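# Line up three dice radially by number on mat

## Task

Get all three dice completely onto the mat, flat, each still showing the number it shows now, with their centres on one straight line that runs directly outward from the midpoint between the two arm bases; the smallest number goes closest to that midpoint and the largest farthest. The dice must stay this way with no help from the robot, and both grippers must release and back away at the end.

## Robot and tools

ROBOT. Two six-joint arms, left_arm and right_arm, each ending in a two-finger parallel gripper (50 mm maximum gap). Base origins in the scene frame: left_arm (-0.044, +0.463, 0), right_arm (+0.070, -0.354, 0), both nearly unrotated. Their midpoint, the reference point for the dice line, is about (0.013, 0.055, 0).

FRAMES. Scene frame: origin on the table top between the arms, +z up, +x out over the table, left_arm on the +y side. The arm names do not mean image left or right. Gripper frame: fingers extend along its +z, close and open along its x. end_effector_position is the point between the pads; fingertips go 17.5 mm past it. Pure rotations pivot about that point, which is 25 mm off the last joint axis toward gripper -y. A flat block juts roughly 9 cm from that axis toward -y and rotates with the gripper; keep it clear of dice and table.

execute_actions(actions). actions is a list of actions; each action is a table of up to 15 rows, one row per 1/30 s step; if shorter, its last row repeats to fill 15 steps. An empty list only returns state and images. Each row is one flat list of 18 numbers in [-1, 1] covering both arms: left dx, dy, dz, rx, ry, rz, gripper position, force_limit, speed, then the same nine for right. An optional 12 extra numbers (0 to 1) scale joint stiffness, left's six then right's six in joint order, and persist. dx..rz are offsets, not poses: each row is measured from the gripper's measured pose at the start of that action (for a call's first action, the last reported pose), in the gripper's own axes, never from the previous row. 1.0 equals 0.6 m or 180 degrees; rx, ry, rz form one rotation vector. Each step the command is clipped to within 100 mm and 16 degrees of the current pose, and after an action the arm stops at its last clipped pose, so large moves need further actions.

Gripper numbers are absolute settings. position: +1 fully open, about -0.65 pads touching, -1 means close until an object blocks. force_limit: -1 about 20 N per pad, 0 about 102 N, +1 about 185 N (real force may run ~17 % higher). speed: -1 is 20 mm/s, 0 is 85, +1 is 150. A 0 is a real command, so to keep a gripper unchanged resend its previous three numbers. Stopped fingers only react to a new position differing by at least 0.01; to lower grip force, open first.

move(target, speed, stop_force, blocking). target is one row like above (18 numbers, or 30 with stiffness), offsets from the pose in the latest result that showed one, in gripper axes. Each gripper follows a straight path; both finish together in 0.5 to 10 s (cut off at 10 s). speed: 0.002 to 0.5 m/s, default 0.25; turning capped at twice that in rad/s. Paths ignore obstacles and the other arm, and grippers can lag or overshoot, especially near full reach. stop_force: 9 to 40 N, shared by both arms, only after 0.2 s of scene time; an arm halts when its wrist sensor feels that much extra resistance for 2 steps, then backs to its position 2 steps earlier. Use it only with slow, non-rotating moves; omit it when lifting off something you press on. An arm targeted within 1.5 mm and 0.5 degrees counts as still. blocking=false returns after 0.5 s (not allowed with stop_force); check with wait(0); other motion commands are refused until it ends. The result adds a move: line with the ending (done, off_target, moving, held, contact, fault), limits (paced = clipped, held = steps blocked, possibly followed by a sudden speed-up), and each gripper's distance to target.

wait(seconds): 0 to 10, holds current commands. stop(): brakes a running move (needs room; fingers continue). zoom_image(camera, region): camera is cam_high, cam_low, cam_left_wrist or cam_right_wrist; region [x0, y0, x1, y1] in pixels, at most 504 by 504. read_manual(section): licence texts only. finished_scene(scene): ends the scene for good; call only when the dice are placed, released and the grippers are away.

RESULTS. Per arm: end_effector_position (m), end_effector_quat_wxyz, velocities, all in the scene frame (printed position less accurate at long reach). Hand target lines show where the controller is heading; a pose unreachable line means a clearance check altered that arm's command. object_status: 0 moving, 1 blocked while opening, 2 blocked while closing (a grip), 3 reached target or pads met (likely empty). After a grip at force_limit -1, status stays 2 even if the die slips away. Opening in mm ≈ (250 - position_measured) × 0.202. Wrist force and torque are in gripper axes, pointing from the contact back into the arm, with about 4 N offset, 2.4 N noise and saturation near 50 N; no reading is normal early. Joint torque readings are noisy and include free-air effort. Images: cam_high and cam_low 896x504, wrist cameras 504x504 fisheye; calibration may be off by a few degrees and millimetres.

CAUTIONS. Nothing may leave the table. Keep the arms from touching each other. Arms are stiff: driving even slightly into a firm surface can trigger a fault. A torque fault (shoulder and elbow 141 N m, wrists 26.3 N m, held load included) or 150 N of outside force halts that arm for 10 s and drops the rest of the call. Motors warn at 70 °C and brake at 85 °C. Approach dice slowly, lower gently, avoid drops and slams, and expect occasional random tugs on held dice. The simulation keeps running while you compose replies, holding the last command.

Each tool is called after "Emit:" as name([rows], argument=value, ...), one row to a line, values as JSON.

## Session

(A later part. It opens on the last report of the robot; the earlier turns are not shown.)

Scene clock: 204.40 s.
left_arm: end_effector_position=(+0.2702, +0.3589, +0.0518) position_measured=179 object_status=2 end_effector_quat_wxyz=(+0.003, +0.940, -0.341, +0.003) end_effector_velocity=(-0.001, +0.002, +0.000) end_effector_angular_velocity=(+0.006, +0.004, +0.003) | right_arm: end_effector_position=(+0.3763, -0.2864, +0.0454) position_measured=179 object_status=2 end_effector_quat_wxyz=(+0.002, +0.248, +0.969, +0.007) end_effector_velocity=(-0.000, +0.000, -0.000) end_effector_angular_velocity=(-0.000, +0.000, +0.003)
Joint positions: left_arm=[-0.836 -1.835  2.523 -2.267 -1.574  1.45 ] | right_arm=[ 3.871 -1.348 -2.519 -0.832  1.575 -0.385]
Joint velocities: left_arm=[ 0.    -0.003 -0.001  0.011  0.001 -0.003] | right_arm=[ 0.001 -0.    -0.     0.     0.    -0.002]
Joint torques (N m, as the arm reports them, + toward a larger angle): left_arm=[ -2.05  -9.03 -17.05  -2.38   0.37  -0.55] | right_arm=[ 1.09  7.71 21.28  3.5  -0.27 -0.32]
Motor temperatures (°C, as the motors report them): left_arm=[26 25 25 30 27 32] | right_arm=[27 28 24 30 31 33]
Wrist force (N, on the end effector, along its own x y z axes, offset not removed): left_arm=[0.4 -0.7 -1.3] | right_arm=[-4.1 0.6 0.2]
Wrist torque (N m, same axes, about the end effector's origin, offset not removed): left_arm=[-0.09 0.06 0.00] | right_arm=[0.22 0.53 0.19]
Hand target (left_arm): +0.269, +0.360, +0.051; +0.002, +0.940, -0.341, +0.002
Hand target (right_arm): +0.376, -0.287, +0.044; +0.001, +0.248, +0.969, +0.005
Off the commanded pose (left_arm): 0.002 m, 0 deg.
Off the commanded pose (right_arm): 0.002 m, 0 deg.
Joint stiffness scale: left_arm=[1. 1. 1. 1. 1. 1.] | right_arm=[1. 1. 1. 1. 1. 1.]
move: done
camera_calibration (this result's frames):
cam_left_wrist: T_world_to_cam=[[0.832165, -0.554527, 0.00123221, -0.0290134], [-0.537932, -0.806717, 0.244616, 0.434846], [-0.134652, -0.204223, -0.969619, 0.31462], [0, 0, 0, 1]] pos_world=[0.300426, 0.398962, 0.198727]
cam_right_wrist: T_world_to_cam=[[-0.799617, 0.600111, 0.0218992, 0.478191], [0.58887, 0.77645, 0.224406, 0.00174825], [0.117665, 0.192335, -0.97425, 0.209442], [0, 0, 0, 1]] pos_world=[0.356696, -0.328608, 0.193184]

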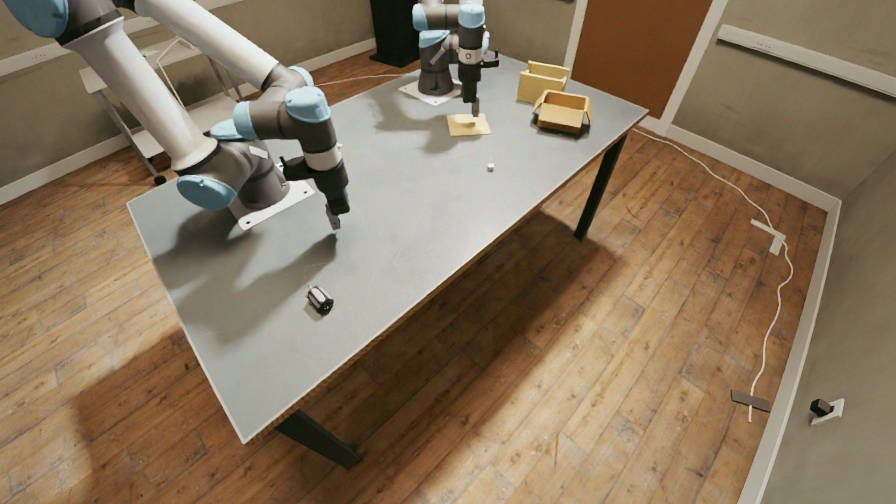

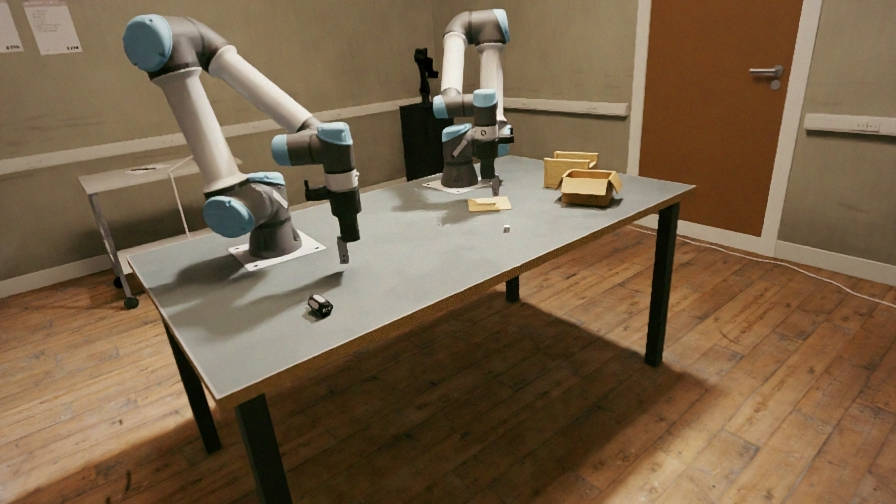

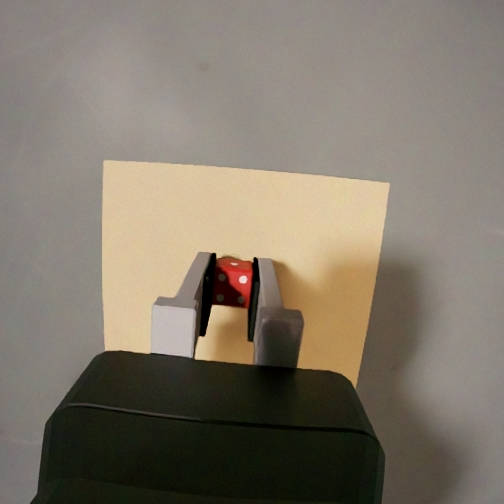

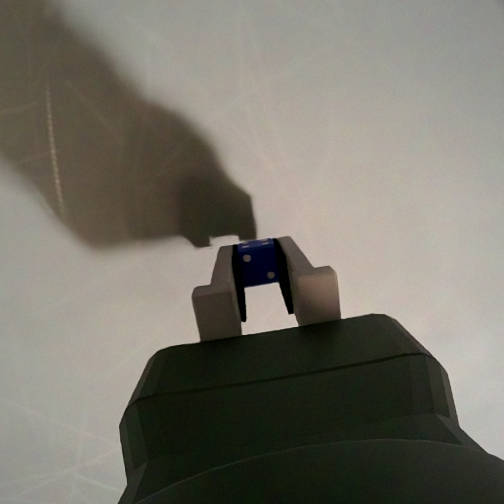

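Emit:
move(target=[-0.002,0.0092,0.0497,0,0,0,-1,-0.5,0, 0,0,0,0,0,0,-1,-0.5,0], speed=0.03, stop_force=10)

Scene clock: 244.43 s.
left_arm: end_effector_position=(+0.2677, +0.3544, +0.0254) position_measured=179 object_status=2 end_effector_quat_wxyz=(+0.004, +0.940, -0.340, +0.005) end_effector_velocity=(-0.002, +0.002, +0.001) end_effector_angular_velocity=(+0.005, +0.005, -0.002) | right_arm: end_effector_position=(+0.3763, -0.2864, +0.0454) position_measured=179 object_status=2 end_effector_quat_wxyz=(+0.002, +0.248, +0.969, +0.007) end_effector_velocity=(-0.000, -0.000, -0.000) end_effector_angular_velocity=(-0.000, +0.000, +0.001)
Joint positions: left_arm=[-0.853 -1.765  2.57  -2.39  -1.573  1.432] | right_arm=[ 3.871 -1.348 -2.519 -0.832  1.575 -0.385]
Joint velocities: left_arm=[ 0.    -0.007  0.     0.014 -0.     0.002] | right_arm=[-0.     0.    -0.    -0.     0.    -0.001]
Joint torques (N m, as the arm reports them, + toward a larger angle): left_arm=[ -0.36  -9.77 -17.85  -1.55  -0.21   0.09] | right_arm=[-0.15 10.01 22.78  3.   -0.16 -0.4 ]
Motor temperatures (°C, as the motors report them): left_arm=[26 25 25 30 27 32] | right_arm=[27 28 24 30 31 33]
Wrist force (N, on the end effector, along its own x y z axes, offset not removed): left_arm=[-1.2 -0.1 -6.7] | right_arm=[-1.7 -1.3 4.0]
Wrist torque (N m, same axes, about the end effector's origin, offset not removed): left_arm=[0.04 0.51 0.17] | right_arm=[-0.13 0.30 -0.03]
Hand target (left_arm): +0.267, +0.355, +0.025; +0.003, +0.940, -0.340, +0.003
Hand target (right_arm): +0.376, -0.286, +0.045; +0.002, +0.248, +0.969, +0.007
Off the commanded pose (left_arm): 0.004 m, 0 deg.
Off the commanded pose (right_arm): 0.000 m, 0 deg.
Joint stiffness scale: left_arm=[1. 1. 1. 1. 1. 1.] | right_arm=[1. 1. 1. 1. 1. 1.]
move: contact (left_arm)
camera_calibration (this result's frames):
cam_left_wrist: T_world_to_cam=[[0.833055, -0.553154, 0.00631054, -0.0302671], [-0.537493, -0.806666, 0.245747, 0.436172], [-0.130846, -0.208113, -0.969313, 0.288158], [0, 0, 0, 1]] pos_world=[0.297358, 0.395072, 0.172319]
cam_right_wrist: T_world_to_cam=[[-0.799617, 0.600111, 0.0218988, 0.478191], [0.58887, 0.776449, 0.224407, 0.00174781], [0.117666, 0.192335, -0.974249, 0.209442], [0, 0, 0, 1]] pos_world=[0.356696, -0.328608, 0.193184]

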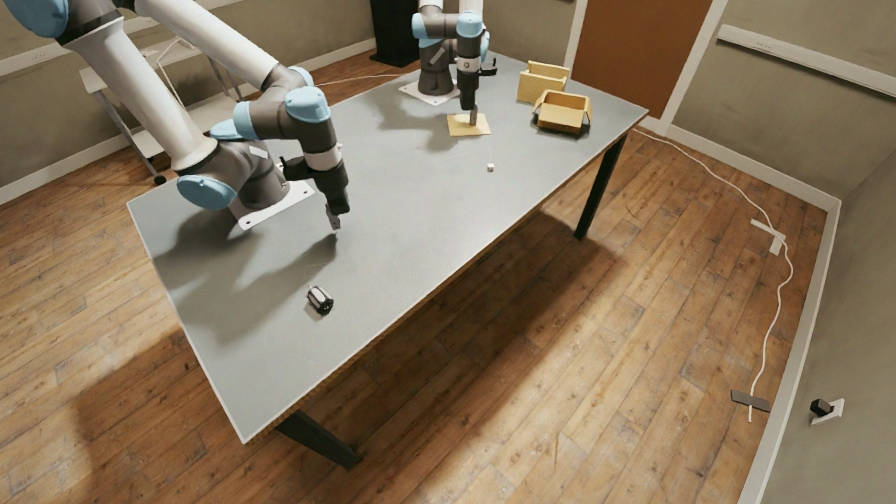

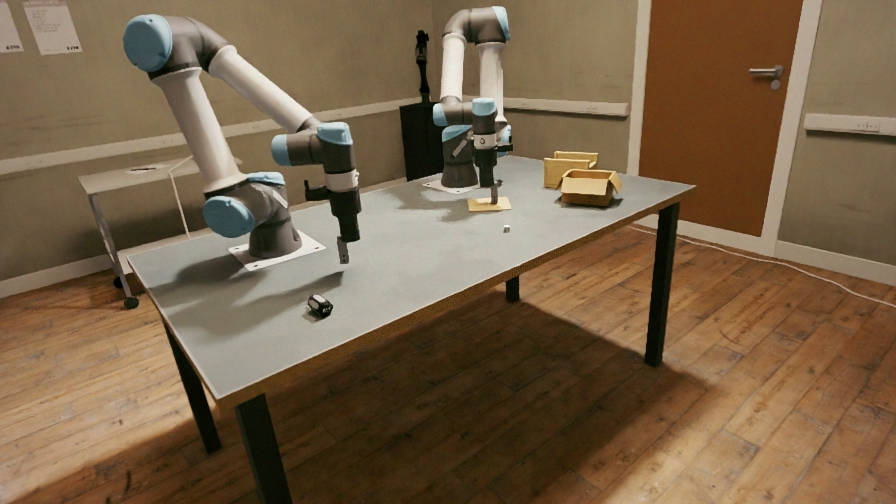

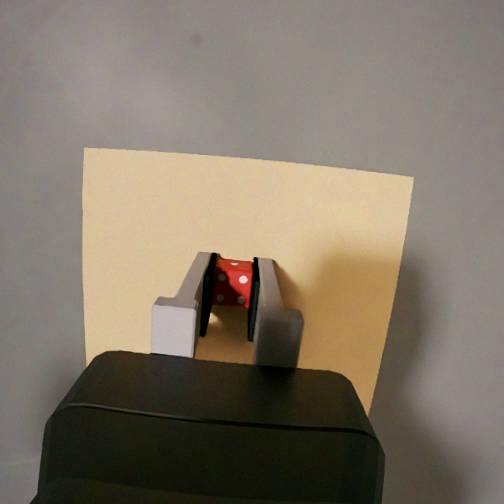

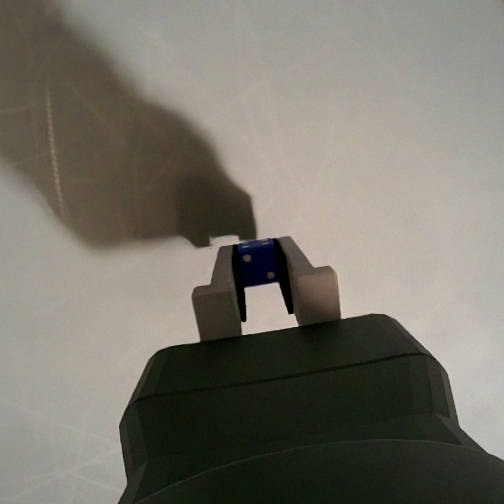

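Emit:
execute_actions([
  [[0,0,0,0,0,0,0.6,-0.5,0.5, 0,0,0,0,0,0,-1,-0.5,0],[0,0,0,0,0,0,0.6,-0.5,0.5, 0,0,0,0,0,0,-1,-0.5,0],[0,0,0,0,0,0,0.6,-0.5,0.5, 0,0,0,0,0,0,-1,-0.5,0],[0,0,0,0,0,0,0.6,-0.5,0.5, 0,0,0,0,0,0,-1,-0.5,0],[0,0,-0.004,0,0,0,0.6,-0.5,0.5, 0,0,0,0,0,0,-1,-0.5,0],[0,0,-0.009,0,0,0,0.6,-0.5,0.5, 0,0,0,0,0,0,-1,-0.5,0],[0,0,-0.015,0,0,0,0.6,-0.5,0.5, 0,0,0,0,0,0,-1,-0.5,0],[0,0,-0.021,0,0,0,0.6,-0.5,0.5, 0,0,0,0,0,0,-1,-0.5,0],[0,0,-0.027,0,0,0,0.6,-0.5,0.5, 0,0,0,0,0,0,-1,-0.5,0],[0,0,-0.033,0,0,0,0.6,-0.5,0.5, 0,0,0,0,0,0,-1,-0.5,0],[0,0,-0.039,0,0,0,0.6,-0.5,0.5, 0,0,0,0,0,0,-1,-0.5,0],[0,0,-0.045,0,0,0,0.6,-0.5,0.5, 0,0,0,0,0,0,-1,-0.5,0],[0,0,-0.051,0,0,0,0.6,-0.5,0.5, 0,0,0,0,0,0,-1,-0.5,0],[0,0,-0.057,0,0,0,0.6,-0.5,0.5, 0,0,0,0,0,0,-1,-0.5,0],[0,0,-0.063,0,0,0,0.6,-0.5,0.5, 0,0,0,0,0,0,-1,-0.5,0]],
])

Emit:
move(target=[0.4478,-0.0335,-0.010,0.0011,-0.0039,0.0346,1,-0.5,0, 0.2768,0.2409,-0.0126,0.0046,-0.0003,0.0646,-1,-0.5,0], speed=0.4)

Scene clock: 287.70 s.
left_arm: end_effector_position=(+0.2678, +0.3543, +0.0447) position_measured=63 object_status=3 end_effector_quat_wxyz=(+0.005, +0.940, -0.340, +0.007) end_effector_velocity=(+0.011, -0.012, +0.110) end_effector_angular_velocity=(-0.041, -0.039, -0.004) | right_arm: end_effector_position=(+0.3763, -0.2864, +0.0454) position_measured=179 object_status=2 end_effector_quat_wxyz=(+0.002, +0.248, +0.969, +0.007) end_effector_velocity=(+0.000, +0.000, +0.000) end_effector_angular_velocity=(+0.000, -0.000, +0.000)
Joint positions: left_arm=[-0.853 -1.823  2.542 -2.306 -1.573  1.433] | right_arm=[ 3.871 -1.348 -2.519 -0.832  1.575 -0.385]
Joint velocities: left_arm=[-0.    -0.283 -0.171  0.397  0.002  0.004] | right_arm=[ 0. -0.  0. -0. -0.  0.]
Joint torques (N m, as the arm reports them, + toward a larger angle): left_arm=[  1.5   -9.03 -23.61  -2.37  -0.06   0.19] | right_arm=[ 0.59 10.46 22.69  3.15 -0.21 -0.59]
Motor temperatures (°C, as the motors report them): left_arm=[26 25 25 30 27 32] | right_arm=[27 28 24 30 31 33]
Wrist force (N, on the end effector, along its own x y z axes, offset not removed): left_arm=[-0.8 0.5 -0.3] | right_arm=[-0.7 -2.8 1.1]
Wrist torque (N m, same axes, about the end effector's origin, offset not removed): left_arm=[0.31 0.16 0.01] | right_arm=[-0.42 0.21 -0.10]
Hand target (left_arm): +0.268, +0.355, +0.061; +0.005, +0.940, -0.340, +0.007
Hand target (right_arm): +0.376, -0.286, +0.045; +0.002, +0.248, +0.969, +0.007
Off the commanded pose (left_arm): 0.018 m, 0 deg.
Off the commanded pose (right_arm): 0.000 m, 0 deg.
Joint stiffness scale: left_arm=[1. 1. 1. 1. 1. 1.] | right_arm=[1. 1. 1. 1. 1. 1.]
camera_calibration (this result's frames):
cam_left_wrist: T_world_to_cam=[[0.832544, -0.553881, 0.00929189, -0.0302637], [-0.538725, -0.805628, 0.246453, 0.43132], [-0.12902, -0.210189, -0.96911, 0.307131], [0, 0, 0, 1]] pos_world=[0.297185, 0.395277, 0.191625]
cam_right_wrist: T_world_to_cam=[[-0.799617, 0.600111, 0.0218989, 0.478191], [0.58887, 0.77645, 0.224407, 0.00174806], [0.117666, 0.192336, -0.974249, 0.209442], [0, 0, 0, 1]] pos_world=[0.356696, -0.328608, 0.193184]

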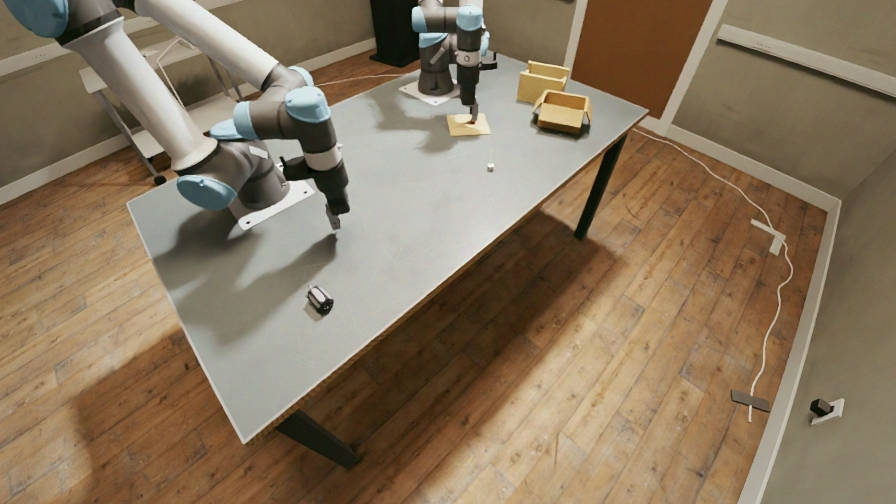

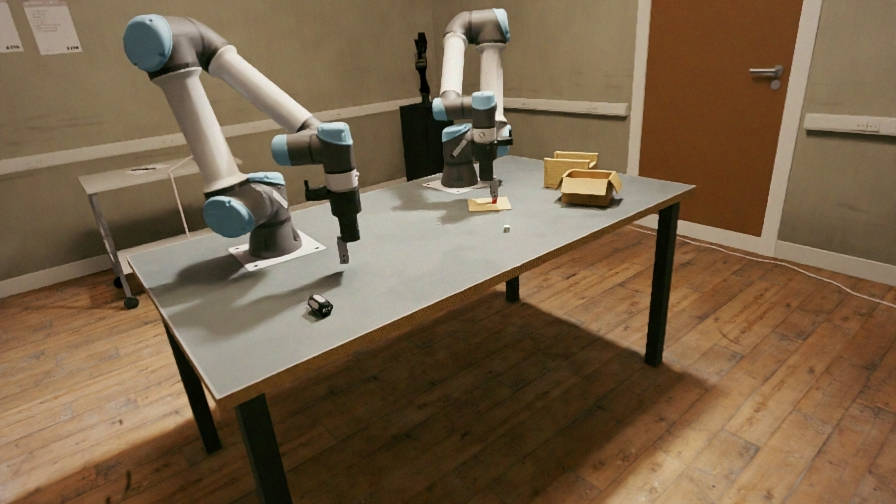

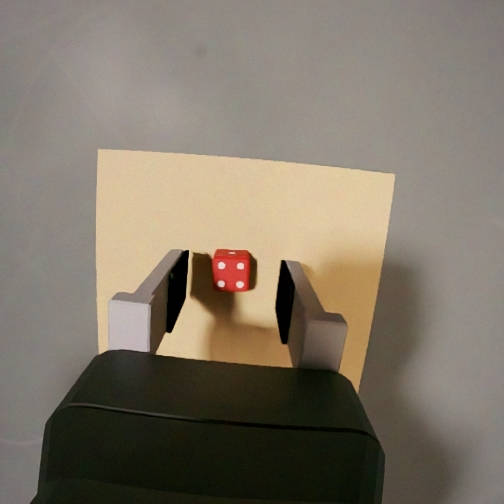

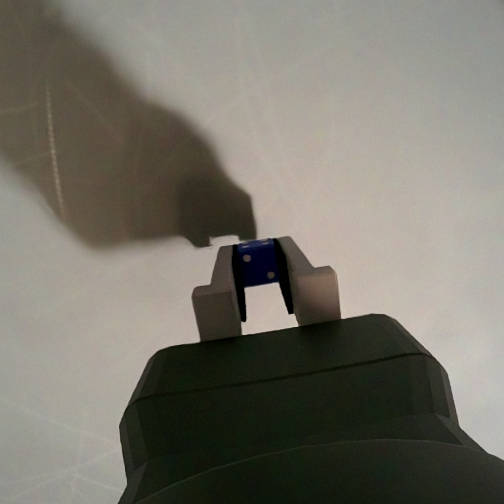

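Scene clock: 289.07 s.
left_arm: end_effector_position=(+0.4857, +0.1976, +0.0547) position_measured=3 object_status=3 end_effector_quat_wxyz=(+0.001, +0.920, -0.391, +0.002) end_effector_velocity=(-0.000, +0.000, +0.001) end_effector_angular_velocity=(+0.004, +0.006, -0.006) | right_arm: end_effector_position=(+0.2996, -0.0817, +0.0541) position_measured=179 object_status=2 end_effector_quat_wxyz=(-0.001, +0.345, +0.939, -0.001) end_effector_velocity=(+0.001, +0.000, +0.000) end_effector_angular_velocity=(-0.000, -0.004, -0.013)
Joint positions: left_arm=[-0.756 -1.205  1.84  -2.21  -1.57   1.64 ] | right_arm=[ 4.411 -1.485 -2.379 -0.85   1.573  0.359]
Joint velocities: left_arm=[ 0.     0.    -0.007  0.014 -0.001  0.006] | right_arm=[-0.001 -0.     0.001 -0.    -0.004  0.012]
Joint torques (N m, as the arm reports them, + toward a larger angle): left_arm=[  0.89 -34.33 -23.55  -2.48  -0.34   0.05] | right_arm=[ 3.25 14.3  25.66  3.2  -0.21  0.21]
Motor temperatures (°C, as the motors report them): left_arm=[26 25 25 30 27 32] | right_arm=[27 28 24 30 31 33]
Wrist force (N, on the end effector, along its own x y z axes, offset not removed): left_arm=[-1.9 -2.4 -2.5] | right_arm=[1.0 -2.4 -2.5]
Wrist torque (N m, same axes, about the end effector's origin, offset not removed): left_arm=[-0.30 0.15 -0.04] | right_arm=[-0.61 -0.26 -0.05]
Hand target (left_arm): +0.487, +0.198, +0.055; +0.001, +0.920, -0.391, +0.002
Hand target (right_arm): +0.300, -0.080, +0.054; -0.000, +0.345, +0.939, -0.000
Off the commanded pose (left_arm): 0.001 m, 0 deg.
Off the commanded pose (right_arm): 0.002 m, 0 deg.
Joint stiffness scale: left_arm=[1. 1. 1. 1. 1. 1.] | right_arm=[1. 1. 1. 1. 1. 1.]
move: done
camera_calibration (this result's frames):
cam_left_wrist: T_world_to_cam=[[0.766834, -0.641844, -0.00133167, -0.248647], [-0.622858, -0.744648, 0.239891, 0.449167], [-0.154964, -0.183127, -0.970799, 0.319314], [0, 0, 0, 1]] pos_world=[0.519921, 0.233354, 0.201908]
cam_right_wrist: T_world_to_cam=[[-0.661604, 0.74952, 0.0223502, 0.264694], [0.736351, 0.643772, 0.208195, -0.168076], [0.141657, 0.1542, -0.977832, 0.177414], [0, 0, 0, 1]] pos_world=[0.273754, -0.117548, 0.202558]

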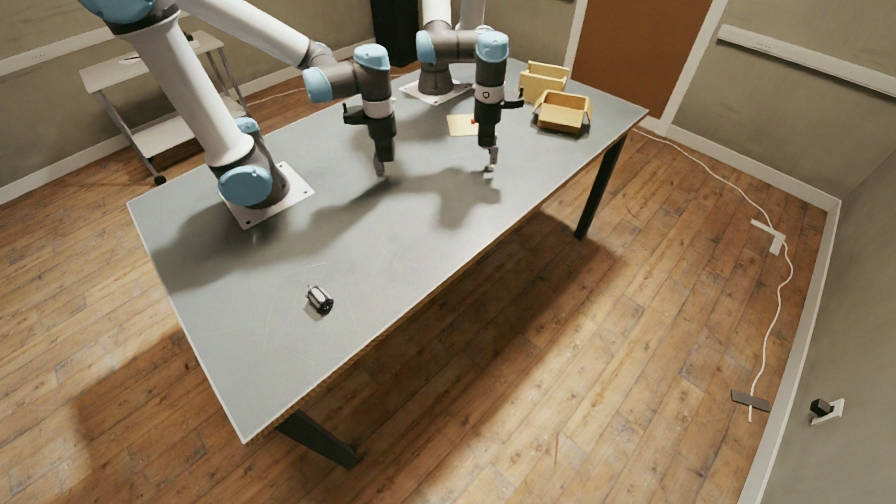

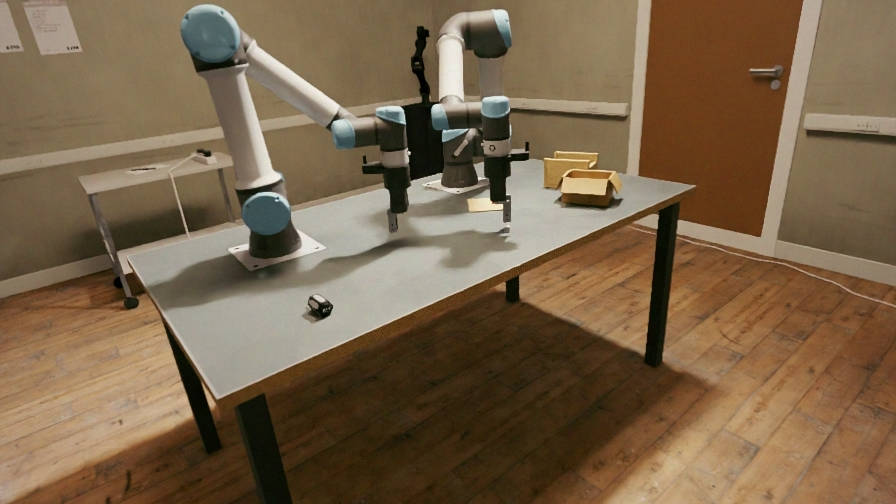

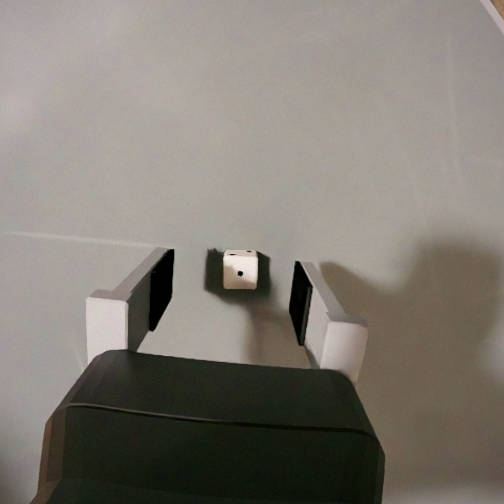

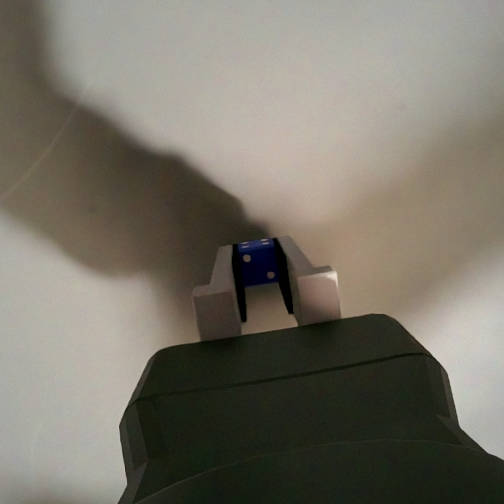

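Emit:
zoom_image(camera="cam_left_wrist", region=[195, 230, 285, 320])

Region (195, 230, 285, 320) of cam_left_wrist's 504x504 image, scaled by 5.600, with more detail than that image has.

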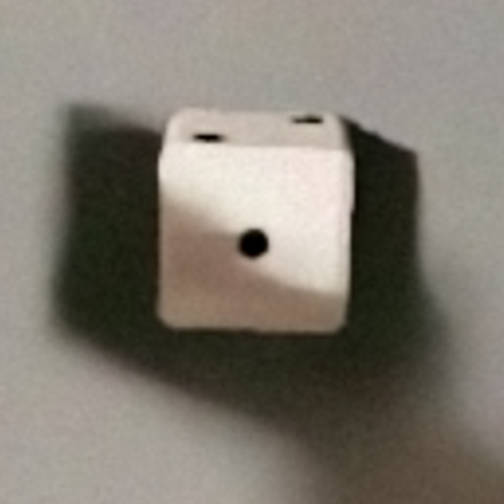

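Emit:
move(target=[0.0035,0.0057,0.0578,0,0,-0.0256,0.5,-0.5,0, 0,0,0,0,0,0,-1,-0.5,0], speed=0.07, stop_force=15)

Scene clock: 303.93 s.
left_arm: end_effector_position=(+0.4863, +0.1937, +0.0218) position_measured=78 object_status=3 end_effector_quat_wxyz=(+0.001, +0.935, -0.354, +0.003) end_effector_velocity=(+0.001, -0.002, +0.000) end_effector_angular_velocity=(-0.006, -0.005, +0.006) | right_arm: end_effector_position=(+0.2997, -0.0817, +0.0540) position_measured=179 object_status=2 end_effector_quat_wxyz=(-0.001, +0.345, +0.938, -0.001) end_effector_velocity=(-0.000, -0.000, -0.000) end_effector_angular_velocity=(-0.001, +0.000, +0.002)
Joint positions: left_arm=[-0.76  -1.147  1.859 -2.29  -1.571  1.555] | right_arm=[ 4.411 -1.485 -2.379 -0.85   1.572  0.36 ]
Joint velocities: left_arm=[-0.001 -0.     0.001 -0.009 -0.001 -0.006] | right_arm=[ 0.001 -0.    -0.001  0.     0.    -0.   ]
Joint torques (N m, as the arm reports them, + toward a larger angle): left_arm=[ -1.18 -36.74 -16.75  -3.39   0.23  -0.18] | right_arm=[ 0.42 17.25 22.87  3.08  0.07 -0.99]
Motor temperatures (°C, as the motors report them): left_arm=[26 25 25 30 27 32] | right_arm=[27 28 24 30 31 33]
Wrist force (N, on the end effector, along its own x y z axes, offset not removed): left_arm=[0.0 0.8 0.1] | right_arm=[1.2 2.3 2.4]
Wrist torque (N m, same axes, about the end effector's origin, offset not removed): left_arm=[0.37 0.12 0.17] | right_arm=[0.50 -0.46 -0.01]
Hand target (left_arm): +0.485, +0.194, +0.020; +0.001, +0.935, -0.354, +0.002
Hand target (right_arm): +0.300, -0.082, +0.054; -0.001, +0.345, +0.939, -0.001
Off the commanded pose (left_arm): 0.002 m, 0 deg.
Off the commanded pose (right_arm): 0.000 m, 0 deg.
Joint stiffness scale: left_arm=[1. 1. 1. 1. 1. 1.] | right_arm=[1. 1. 1. 1. 1. 1.]
move: done
camera_calibration (this result's frames):
cam_left_wrist: T_world_to_cam=[[0.816265, -0.577677, 0.00101061, -0.288217], [-0.560885, -0.792115, 0.240753, 0.433588], [-0.138277, -0.197085, -0.970586, 0.281357], [0, 0, 0, 1]] pos_world=[0.517359, 0.232406, 0.168985]
cam_right_wrist: T_world_to_cam=[[-0.66079, 0.750249, 0.0220004, 0.264566], [0.736986, 0.643, 0.208332, -0.168421], [0.142155, 0.153878, -0.977811, 0.177206], [0, 0, 0, 1]] pos_world=[0.273756, -0.117464, 0.202541]

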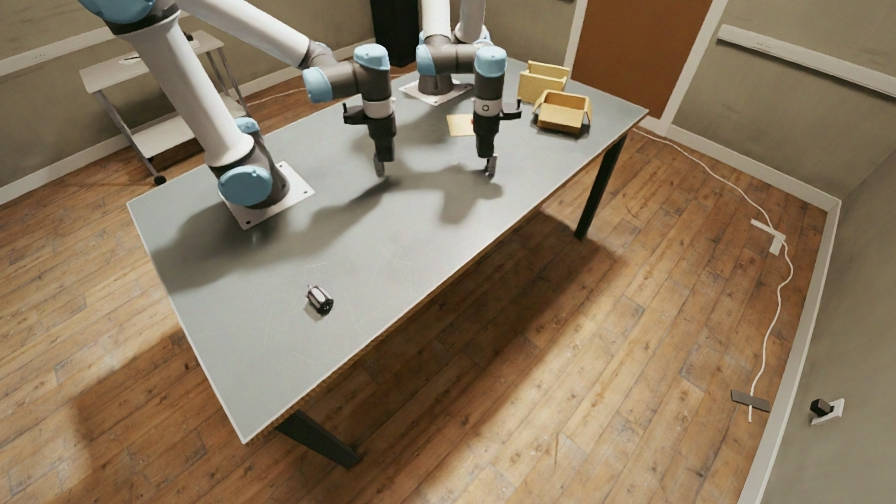

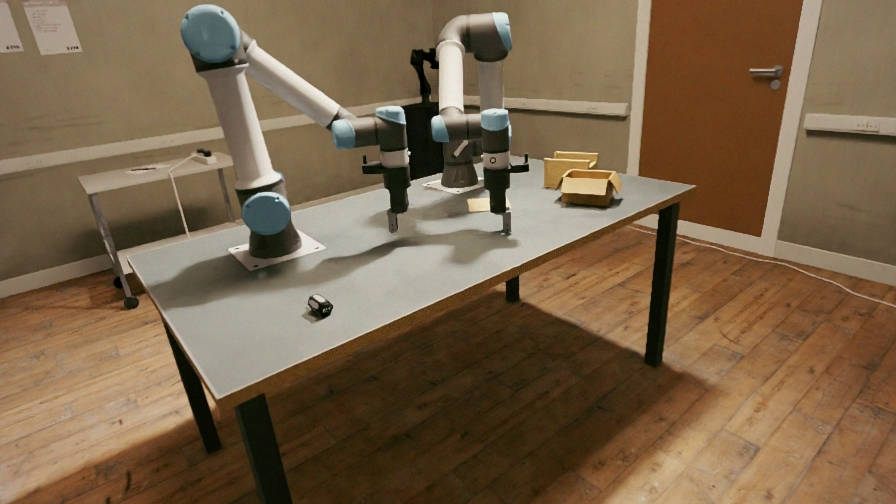

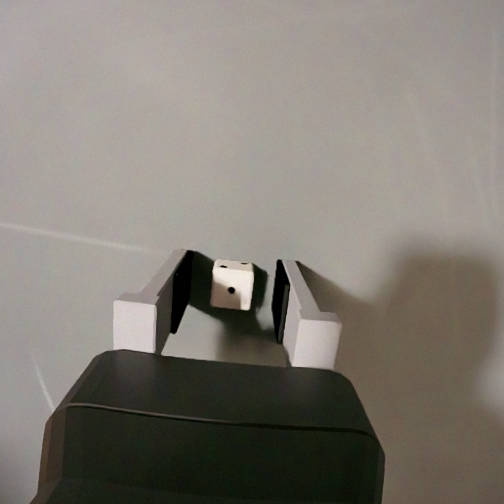

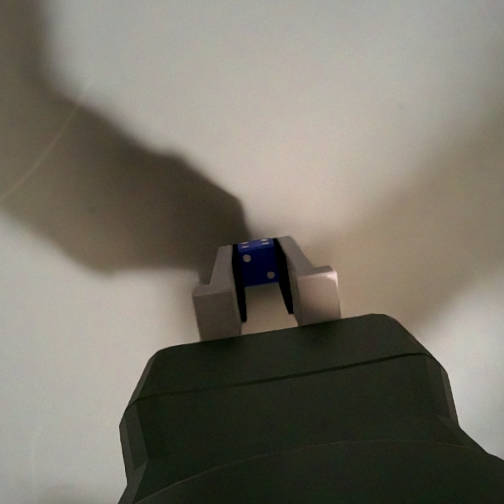

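Emit:
execute_actions([
  [[0,0,0,0,0,0,-1,-0.5,0, 0,0,0,0,0,0,-1,-0.5,0]],
  [[0,0,-0.003,0,0,0,-1,-0.5,0, 0,0,0,0,0,0,-1,-0.5,0],[0,0,-0.007,0,0,0,-1,-0.5,0, 0,0,0,0,0,0,-1,-0.5,0],[0,0,-0.011,0,0,0,-1,-0.5,0, 0,0,0,0,0,0,-1,-0.5,0],[0,0,-0.015,0,0,0,-1,-0.5,0, 0,0,0,0,0,0,-1,-0.5,0],[0,0,-0.019,0,0,0,-1,-0.5,0, 0,0,0,0,0,0,-1,-0.5,0],[0,0,-0.023,0,0,0,-1,-0.5,0, 0,0,0,0,0,0,-1,-0.5,0],[0,0,-0.027,0,0,0,-1,-0.5,0, 0,0,0,0,0,0,-1,-0.5,0],[0,0,-0.031,0,0,0,-1,-0.5,0, 0,0,0,0,0,0,-1,-0.5,0],[0,0,-0.034,0,0,0,-1,-0.5,0, 0,0,0,0,0,0,-1,-0.5,0],[0,0,-0.037,0,0,0,-1,-0.5,0, 0,0,0,0,0,0,-1,-0.5,0]],
])

Emit:
move(target=[-0.4522,0.158,-0.0045,0,-0.003,-0.0063,-1,-0.5,0, 0.1741,0.2057,0,0,0,0,-1,-0.5,0], speed=0.4)

Scene clock: 345.93 s.
left_arm: end_effector_position=(+0.4862, +0.1939, +0.0419) position_measured=178 object_status=2 end_effector_quat_wxyz=(+0.002, +0.935, -0.353, +0.005) end_effector_velocity=(+0.002, -0.002, +0.030) end_effector_angular_velocity=(-0.006, -0.008, +0.000) | right_arm: end_effector_position=(+0.2997, -0.0817, +0.0540) position_measured=179 object_status=2 end_effector_quat_wxyz=(-0.001, +0.345, +0.938, -0.001) end_effector_velocity=(+0.000, +0.000, +0.000) end_effector_angular_velocity=(+0.000, -0.000, -0.001)
Joint positions: left_arm=[-0.76  -1.18   1.844 -2.245 -1.571  1.554] | right_arm=[ 4.411 -1.485 -2.379 -0.85   1.572  0.36 ]
Joint velocities: left_arm=[-0.    -0.044 -0.027  0.06   0.001 -0.   ] | right_arm=[-0.  0.  0. -0. -0.  0.]
Joint torques (N m, as the arm reports them, + toward a larger angle): left_arm=[ -0.38 -36.1  -21.56  -2.29   0.02  -0.13] | right_arm=[-0.15 18.1  22.16  3.13 -0.05 -0.48]
Motor temperatures (°C, as the motors report them): left_arm=[26 25 25 30 27 32] | right_arm=[27 28 24 30 31 33]
Wrist force (N, on the end effector, along its own x y z axes, offset not removed): left_arm=[0.3 -0.4 -1.3] | right_arm=[1.4 3.8 0.7]
Wrist torque (N m, same axes, about the end effector's origin, offset not removed): left_arm=[0.03 0.07 -0.16] | right_arm=[0.89 -0.29 -0.13]
Hand target (left_arm): +0.486, +0.194, +0.044; +0.001, +0.935, -0.353, +0.004
Hand target (right_arm): +0.300, -0.082, +0.054; -0.001, +0.345, +0.938, -0.001
Off the commanded pose (left_arm): 0.002 m, 0 deg.
Off the commanded pose (right_arm): 0.000 m, 0 deg.
Joint stiffness scale: left_arm=[1. 1. 1. 1. 1. 1.] | right_arm=[1. 1. 1. 1. 1. 1.]
camera_calibration (this result's frames):
cam_left_wrist: T_world_to_cam=[[0.816583, -0.577216, 0.00370729, -0.288345], [-0.560924, -0.791987, 0.241082, 0.428766], [-0.13622, -0.198943, -0.970498, 0.300205], [0, 0, 0, 1]] pos_world=[0.516857, 0.232863, 0.189049]
cam_right_wrist: T_world_to_cam=[[-0.66079, 0.750249, 0.0220003, 0.264566], [0.736987, 0.643, 0.208332, -0.168421], [0.142155, 0.153878, -0.977811, 0.177206], [0, 0, 0, 1]] pos_world=[0.273756, -0.117464, 0.202541]

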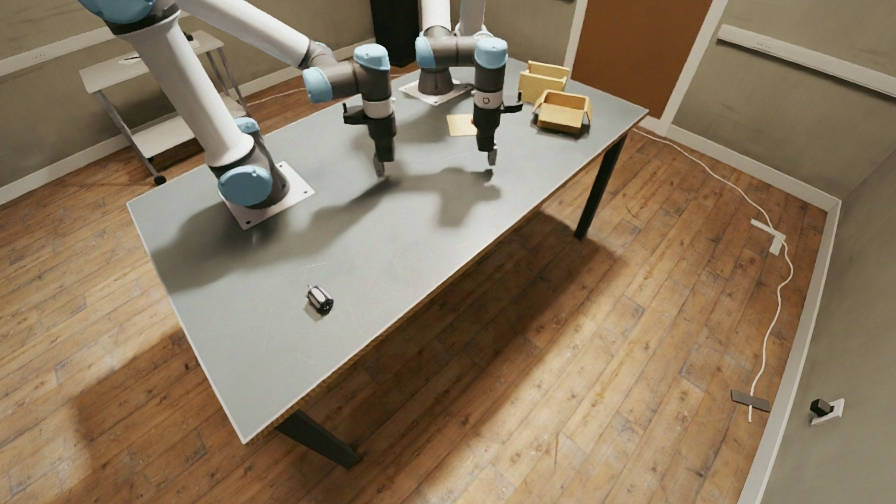

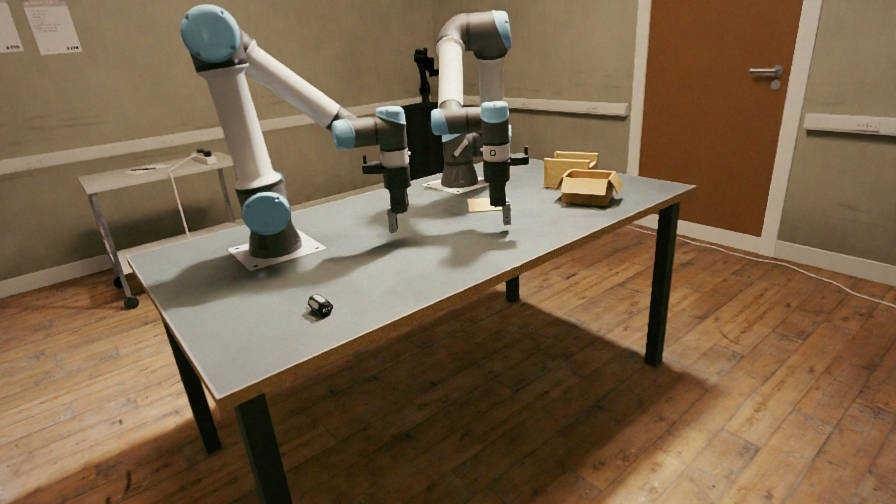

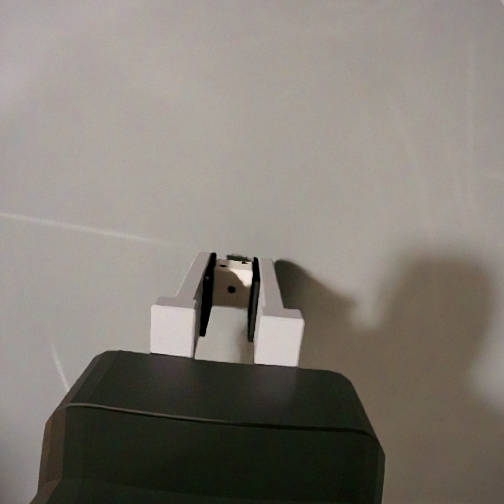

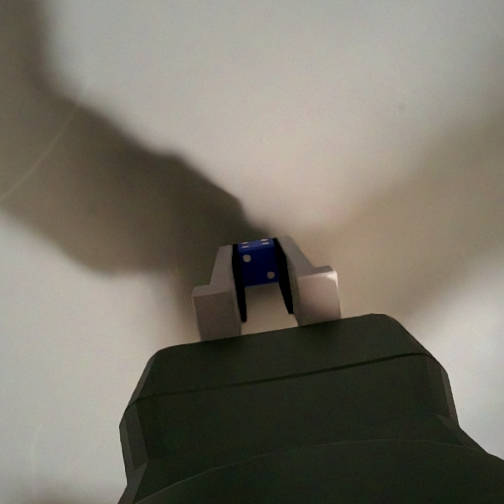

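Scene clock: 347.53 s.
left_arm: end_effector_position=(+0.2213, +0.3010, +0.0430) position_measured=178 object_status=2 end_effector_quat_wxyz=(+0.002, +0.939, -0.344, +0.001) end_effector_velocity=(-0.001, +0.002, -0.000) end_effector_angular_velocity=(+0.007, +0.001, +0.003) | right_arm: end_effector_position=(+0.3006, +0.0785, +0.0536) position_measured=179 object_status=2 end_effector_quat_wxyz=(-0.001, +0.345, +0.938, -0.001) end_effector_velocity=(+0.000, +0.000, -0.000) end_effector_angular_velocity=(-0.000, +0.000, +0.000)
Joint positions: left_arm=[-1.097 -1.862  2.567 -2.28  -1.572  1.197] | right_arm=[ 4.517 -1.798 -2.036 -0.88   1.572  0.466]
Joint velocities: left_arm=[-0.002 -0.003  0.001  0.009  0.002 -0.006] | right_arm=[-0.    -0.     0.001 -0.     0.    -0.   ]
Joint torques (N m, as the arm reports them, + toward a larger angle): left_arm=[ -1.24 -10.44 -16.36  -2.36   0.4   -0.19] | right_arm=[ 0.9  29.79 26.68  2.56  0.33  0.17]
Motor temperatures (°C, as the motors report them): left_arm=[26 25 25 30 27 32] | right_arm=[27 28 24 30 31 33]
Wrist force (N, on the end effector, along its own x y z axes, offset not removed): left_arm=[2.3 1.7 0.1] | right_arm=[-0.7 1.4 -2.9]
Wrist torque (N m, same axes, about the end effector's origin, offset not removed): left_arm=[0.47 -0.36 -0.01] | right_arm=[0.33 0.19 0.19]
Hand target (left_arm): +0.220, +0.303, +0.042; -0.000, +0.939, -0.344, +0.000
Hand target (right_arm): +0.300, +0.080, +0.053; -0.001, +0.345, +0.938, -0.001
Off the commanded pose (left_arm): 0.002 m, 0 deg.
Off the commanded pose (right_arm): 0.002 m, 0 deg.
Joint stiffness scale: left_arm=[1. 1. 1. 1. 1. 1.] | right_arm=[1. 1. 1. 1. 1. 1.]
move: done
camera_calibration (this result's frames):
cam_left_wrist: T_world_to_cam=[[0.828442, -0.560067, -0.00307473, -0.0177498], [-0.542733, -0.804134, 0.242507, 0.364345], [-0.138292, -0.199234, -0.970145, 0.287053], [0, 0, 0, 1]] pos_world=[0.252144, 0.340232, 0.190072]
cam_right_wrist: T_world_to_cam=[[-0.660854, 0.750196, 0.0218664, 0.14501], [0.736903, 0.643069, 0.208415, -0.271959], [0.142291, 0.153846, -0.977796, 0.151947], [0, 0, 0, 1]] pos_world=[0.274617, 0.0427258, 0.202083]

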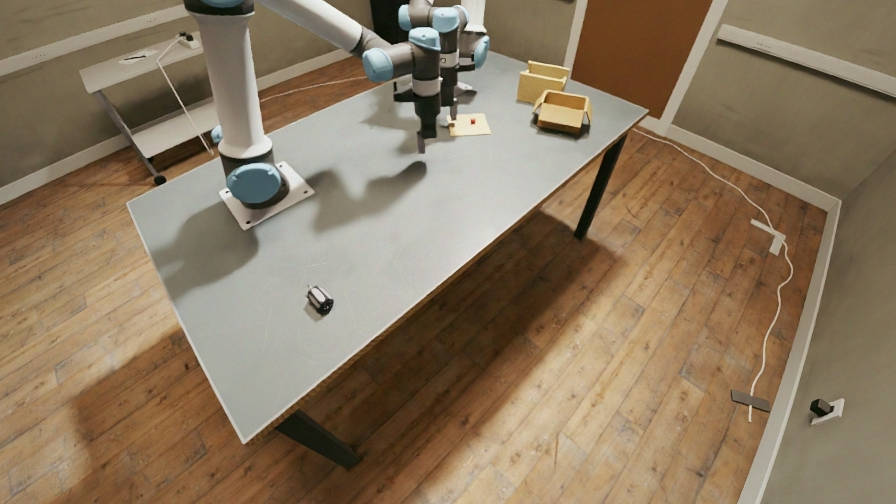

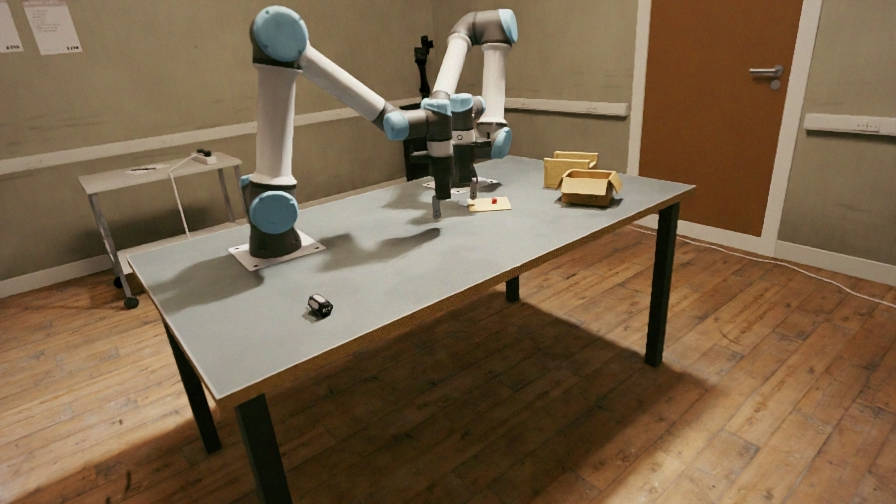

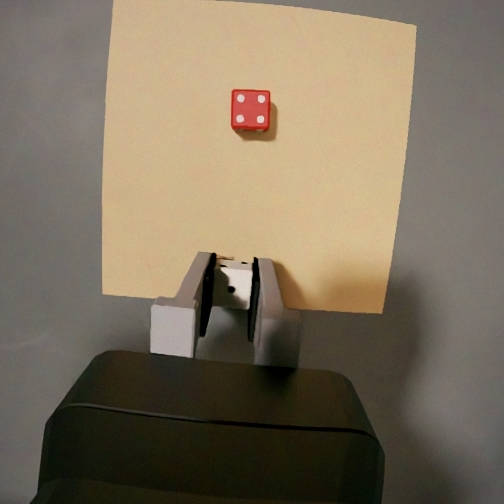

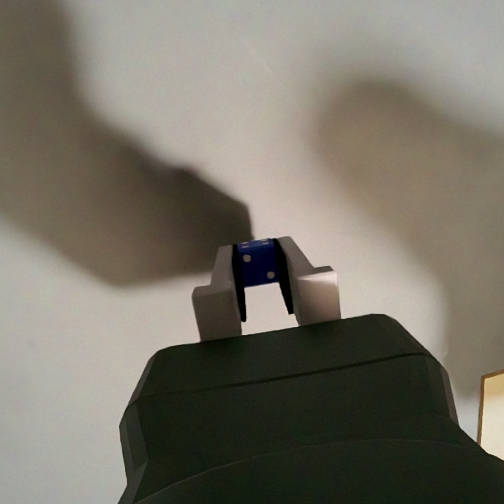

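Emit:
execute_actions(actions=[])

Scene clock: 362.97 s.
left_arm: end_effector_position=(+0.2212, +0.3012, +0.0430) position_measured=178 object_status=2 end_effector_quat_wxyz=(+0.001, +0.939, -0.343, +0.001) end_effector_velocity=(+0.000, +0.000, +0.000) end_effector_angular_velocity=(+0.001, -0.002, +0.000) | right_arm: end_effector_position=(+0.3006, +0.0785, +0.0536) position_measured=179 object_status=2 end_effector_quat_wxyz=(-0.001, +0.345, +0.938, -0.001) end_effector_velocity=(-0.000, -0.001, -0.000) end_effector_angular_velocity=(-0.001, +0.000, +0.001)
Joint positions: left_arm=[-1.097 -1.862  2.567 -2.279 -1.571  1.196] | right_arm=[ 4.517 -1.798 -2.036 -0.88   1.572  0.466]
Joint velocities: left_arm=[ 0.    -0.001  0.    -0.     0.002  0.   ] | right_arm=[ 0.     0.    -0.001 -0.     0.    -0.001]
Joint torques (N m, as the arm reports them, + toward a larger angle): left_arm=[ -1.53  -8.83 -16.4   -2.38   0.35  -0.49] | right_arm=[ 1.18 29.75 26.04  2.83  0.26  0.26]
Motor temperatures (°C, as the motors report them): left_arm=[26 25 25 30 27 32] | right_arm=[27 28 24 30 31 33]
Wrist force (N, on the end effector, along its own x y z axes, offset not removed): left_arm=[0.9 0.0 1.9] | right_arm=[-2.7 -3.9 2.2]
Wrist torque (N m, same axes, about the end effector's origin, offset not removed): left_arm=[0.05 -0.25 0.01] | right_arm=[-0.46 0.38 -0.05]
Hand target (left_arm): +0.220, +0.303, +0.042; -0.000, +0.939, -0.344, +0.000
Hand target (right_arm): +0.300, +0.080, +0.053; -0.001, +0.345, +0.938, -0.001
Off the commanded pose (left_arm): 0.002 m, 0 deg.
Off the commanded pose (right_arm): 0.002 m, 0 deg.
Joint stiffness scale: left_arm=[1. 1. 1. 1. 1. 1.] | right_arm=[1. 1. 1. 1. 1. 1.]
camera_calibration (this result's frames):
cam_left_wrist: T_world_to_cam=[[0.828726, -0.559644, -0.0035394, -0.0177428], [-0.542292, -0.804562, 0.242073, 0.364489], [-0.138323, -0.198693, -0.970251, 0.286919], [0, 0, 0, 1]] pos_world=[0.252051, 0.340333, 0.190088]
cam_right_wrist: T_world_to_cam=[[-0.66085, 0.7502, 0.0218518, 0.145011], [0.736907, 0.64307, 0.208395, -0.271957], [0.142286, 0.15382, -0.977801, 0.15195], [0, 0, 0, 1]] pos_world=[0.274617, 0.0427273, 0.202083]

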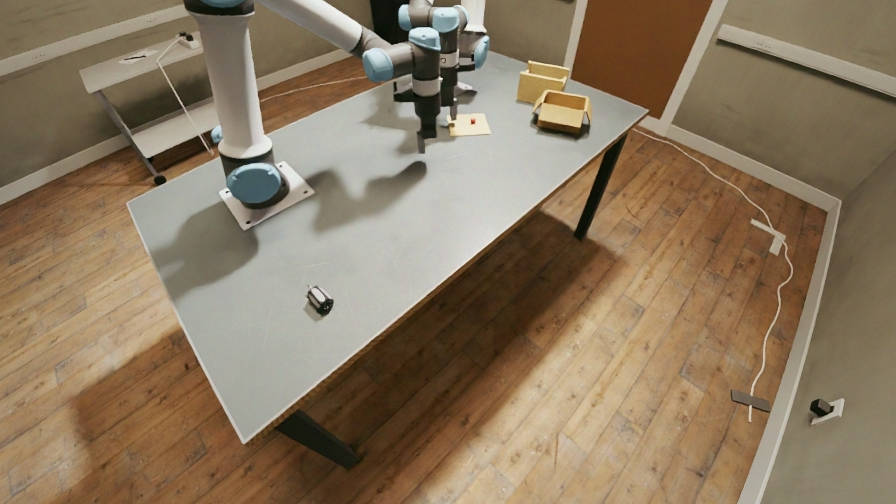

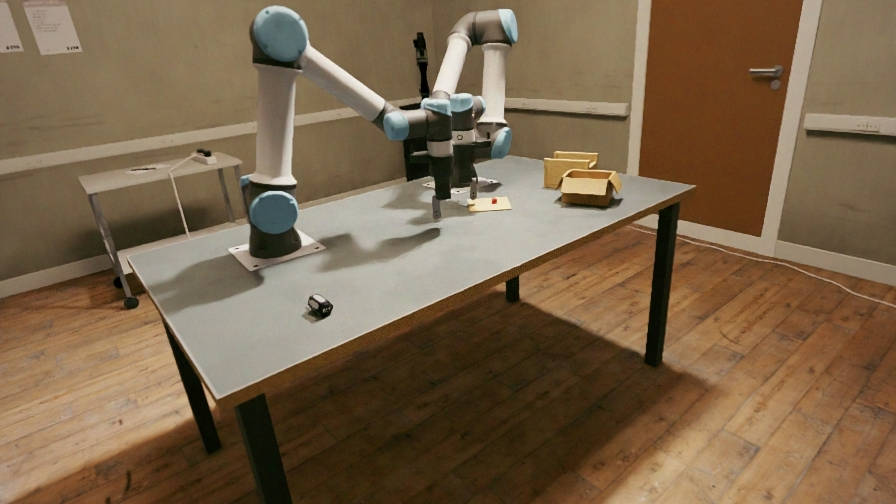

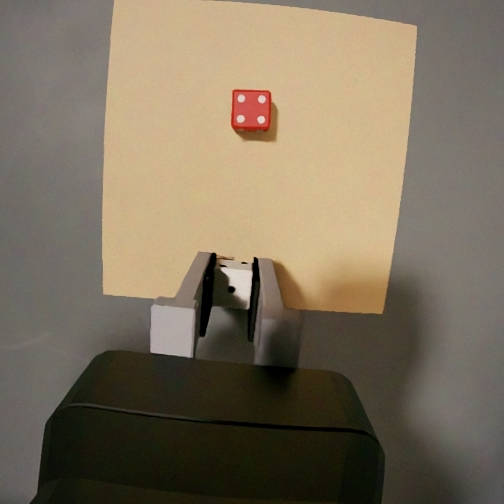

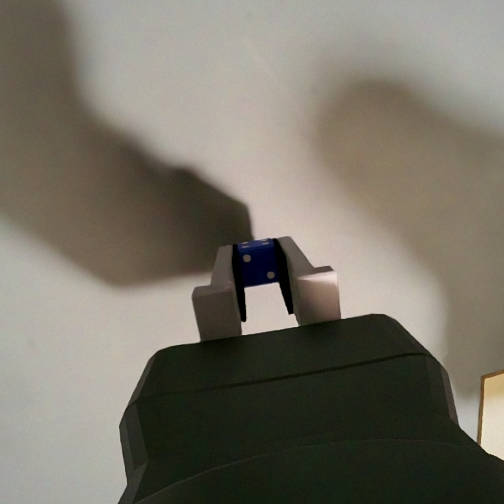

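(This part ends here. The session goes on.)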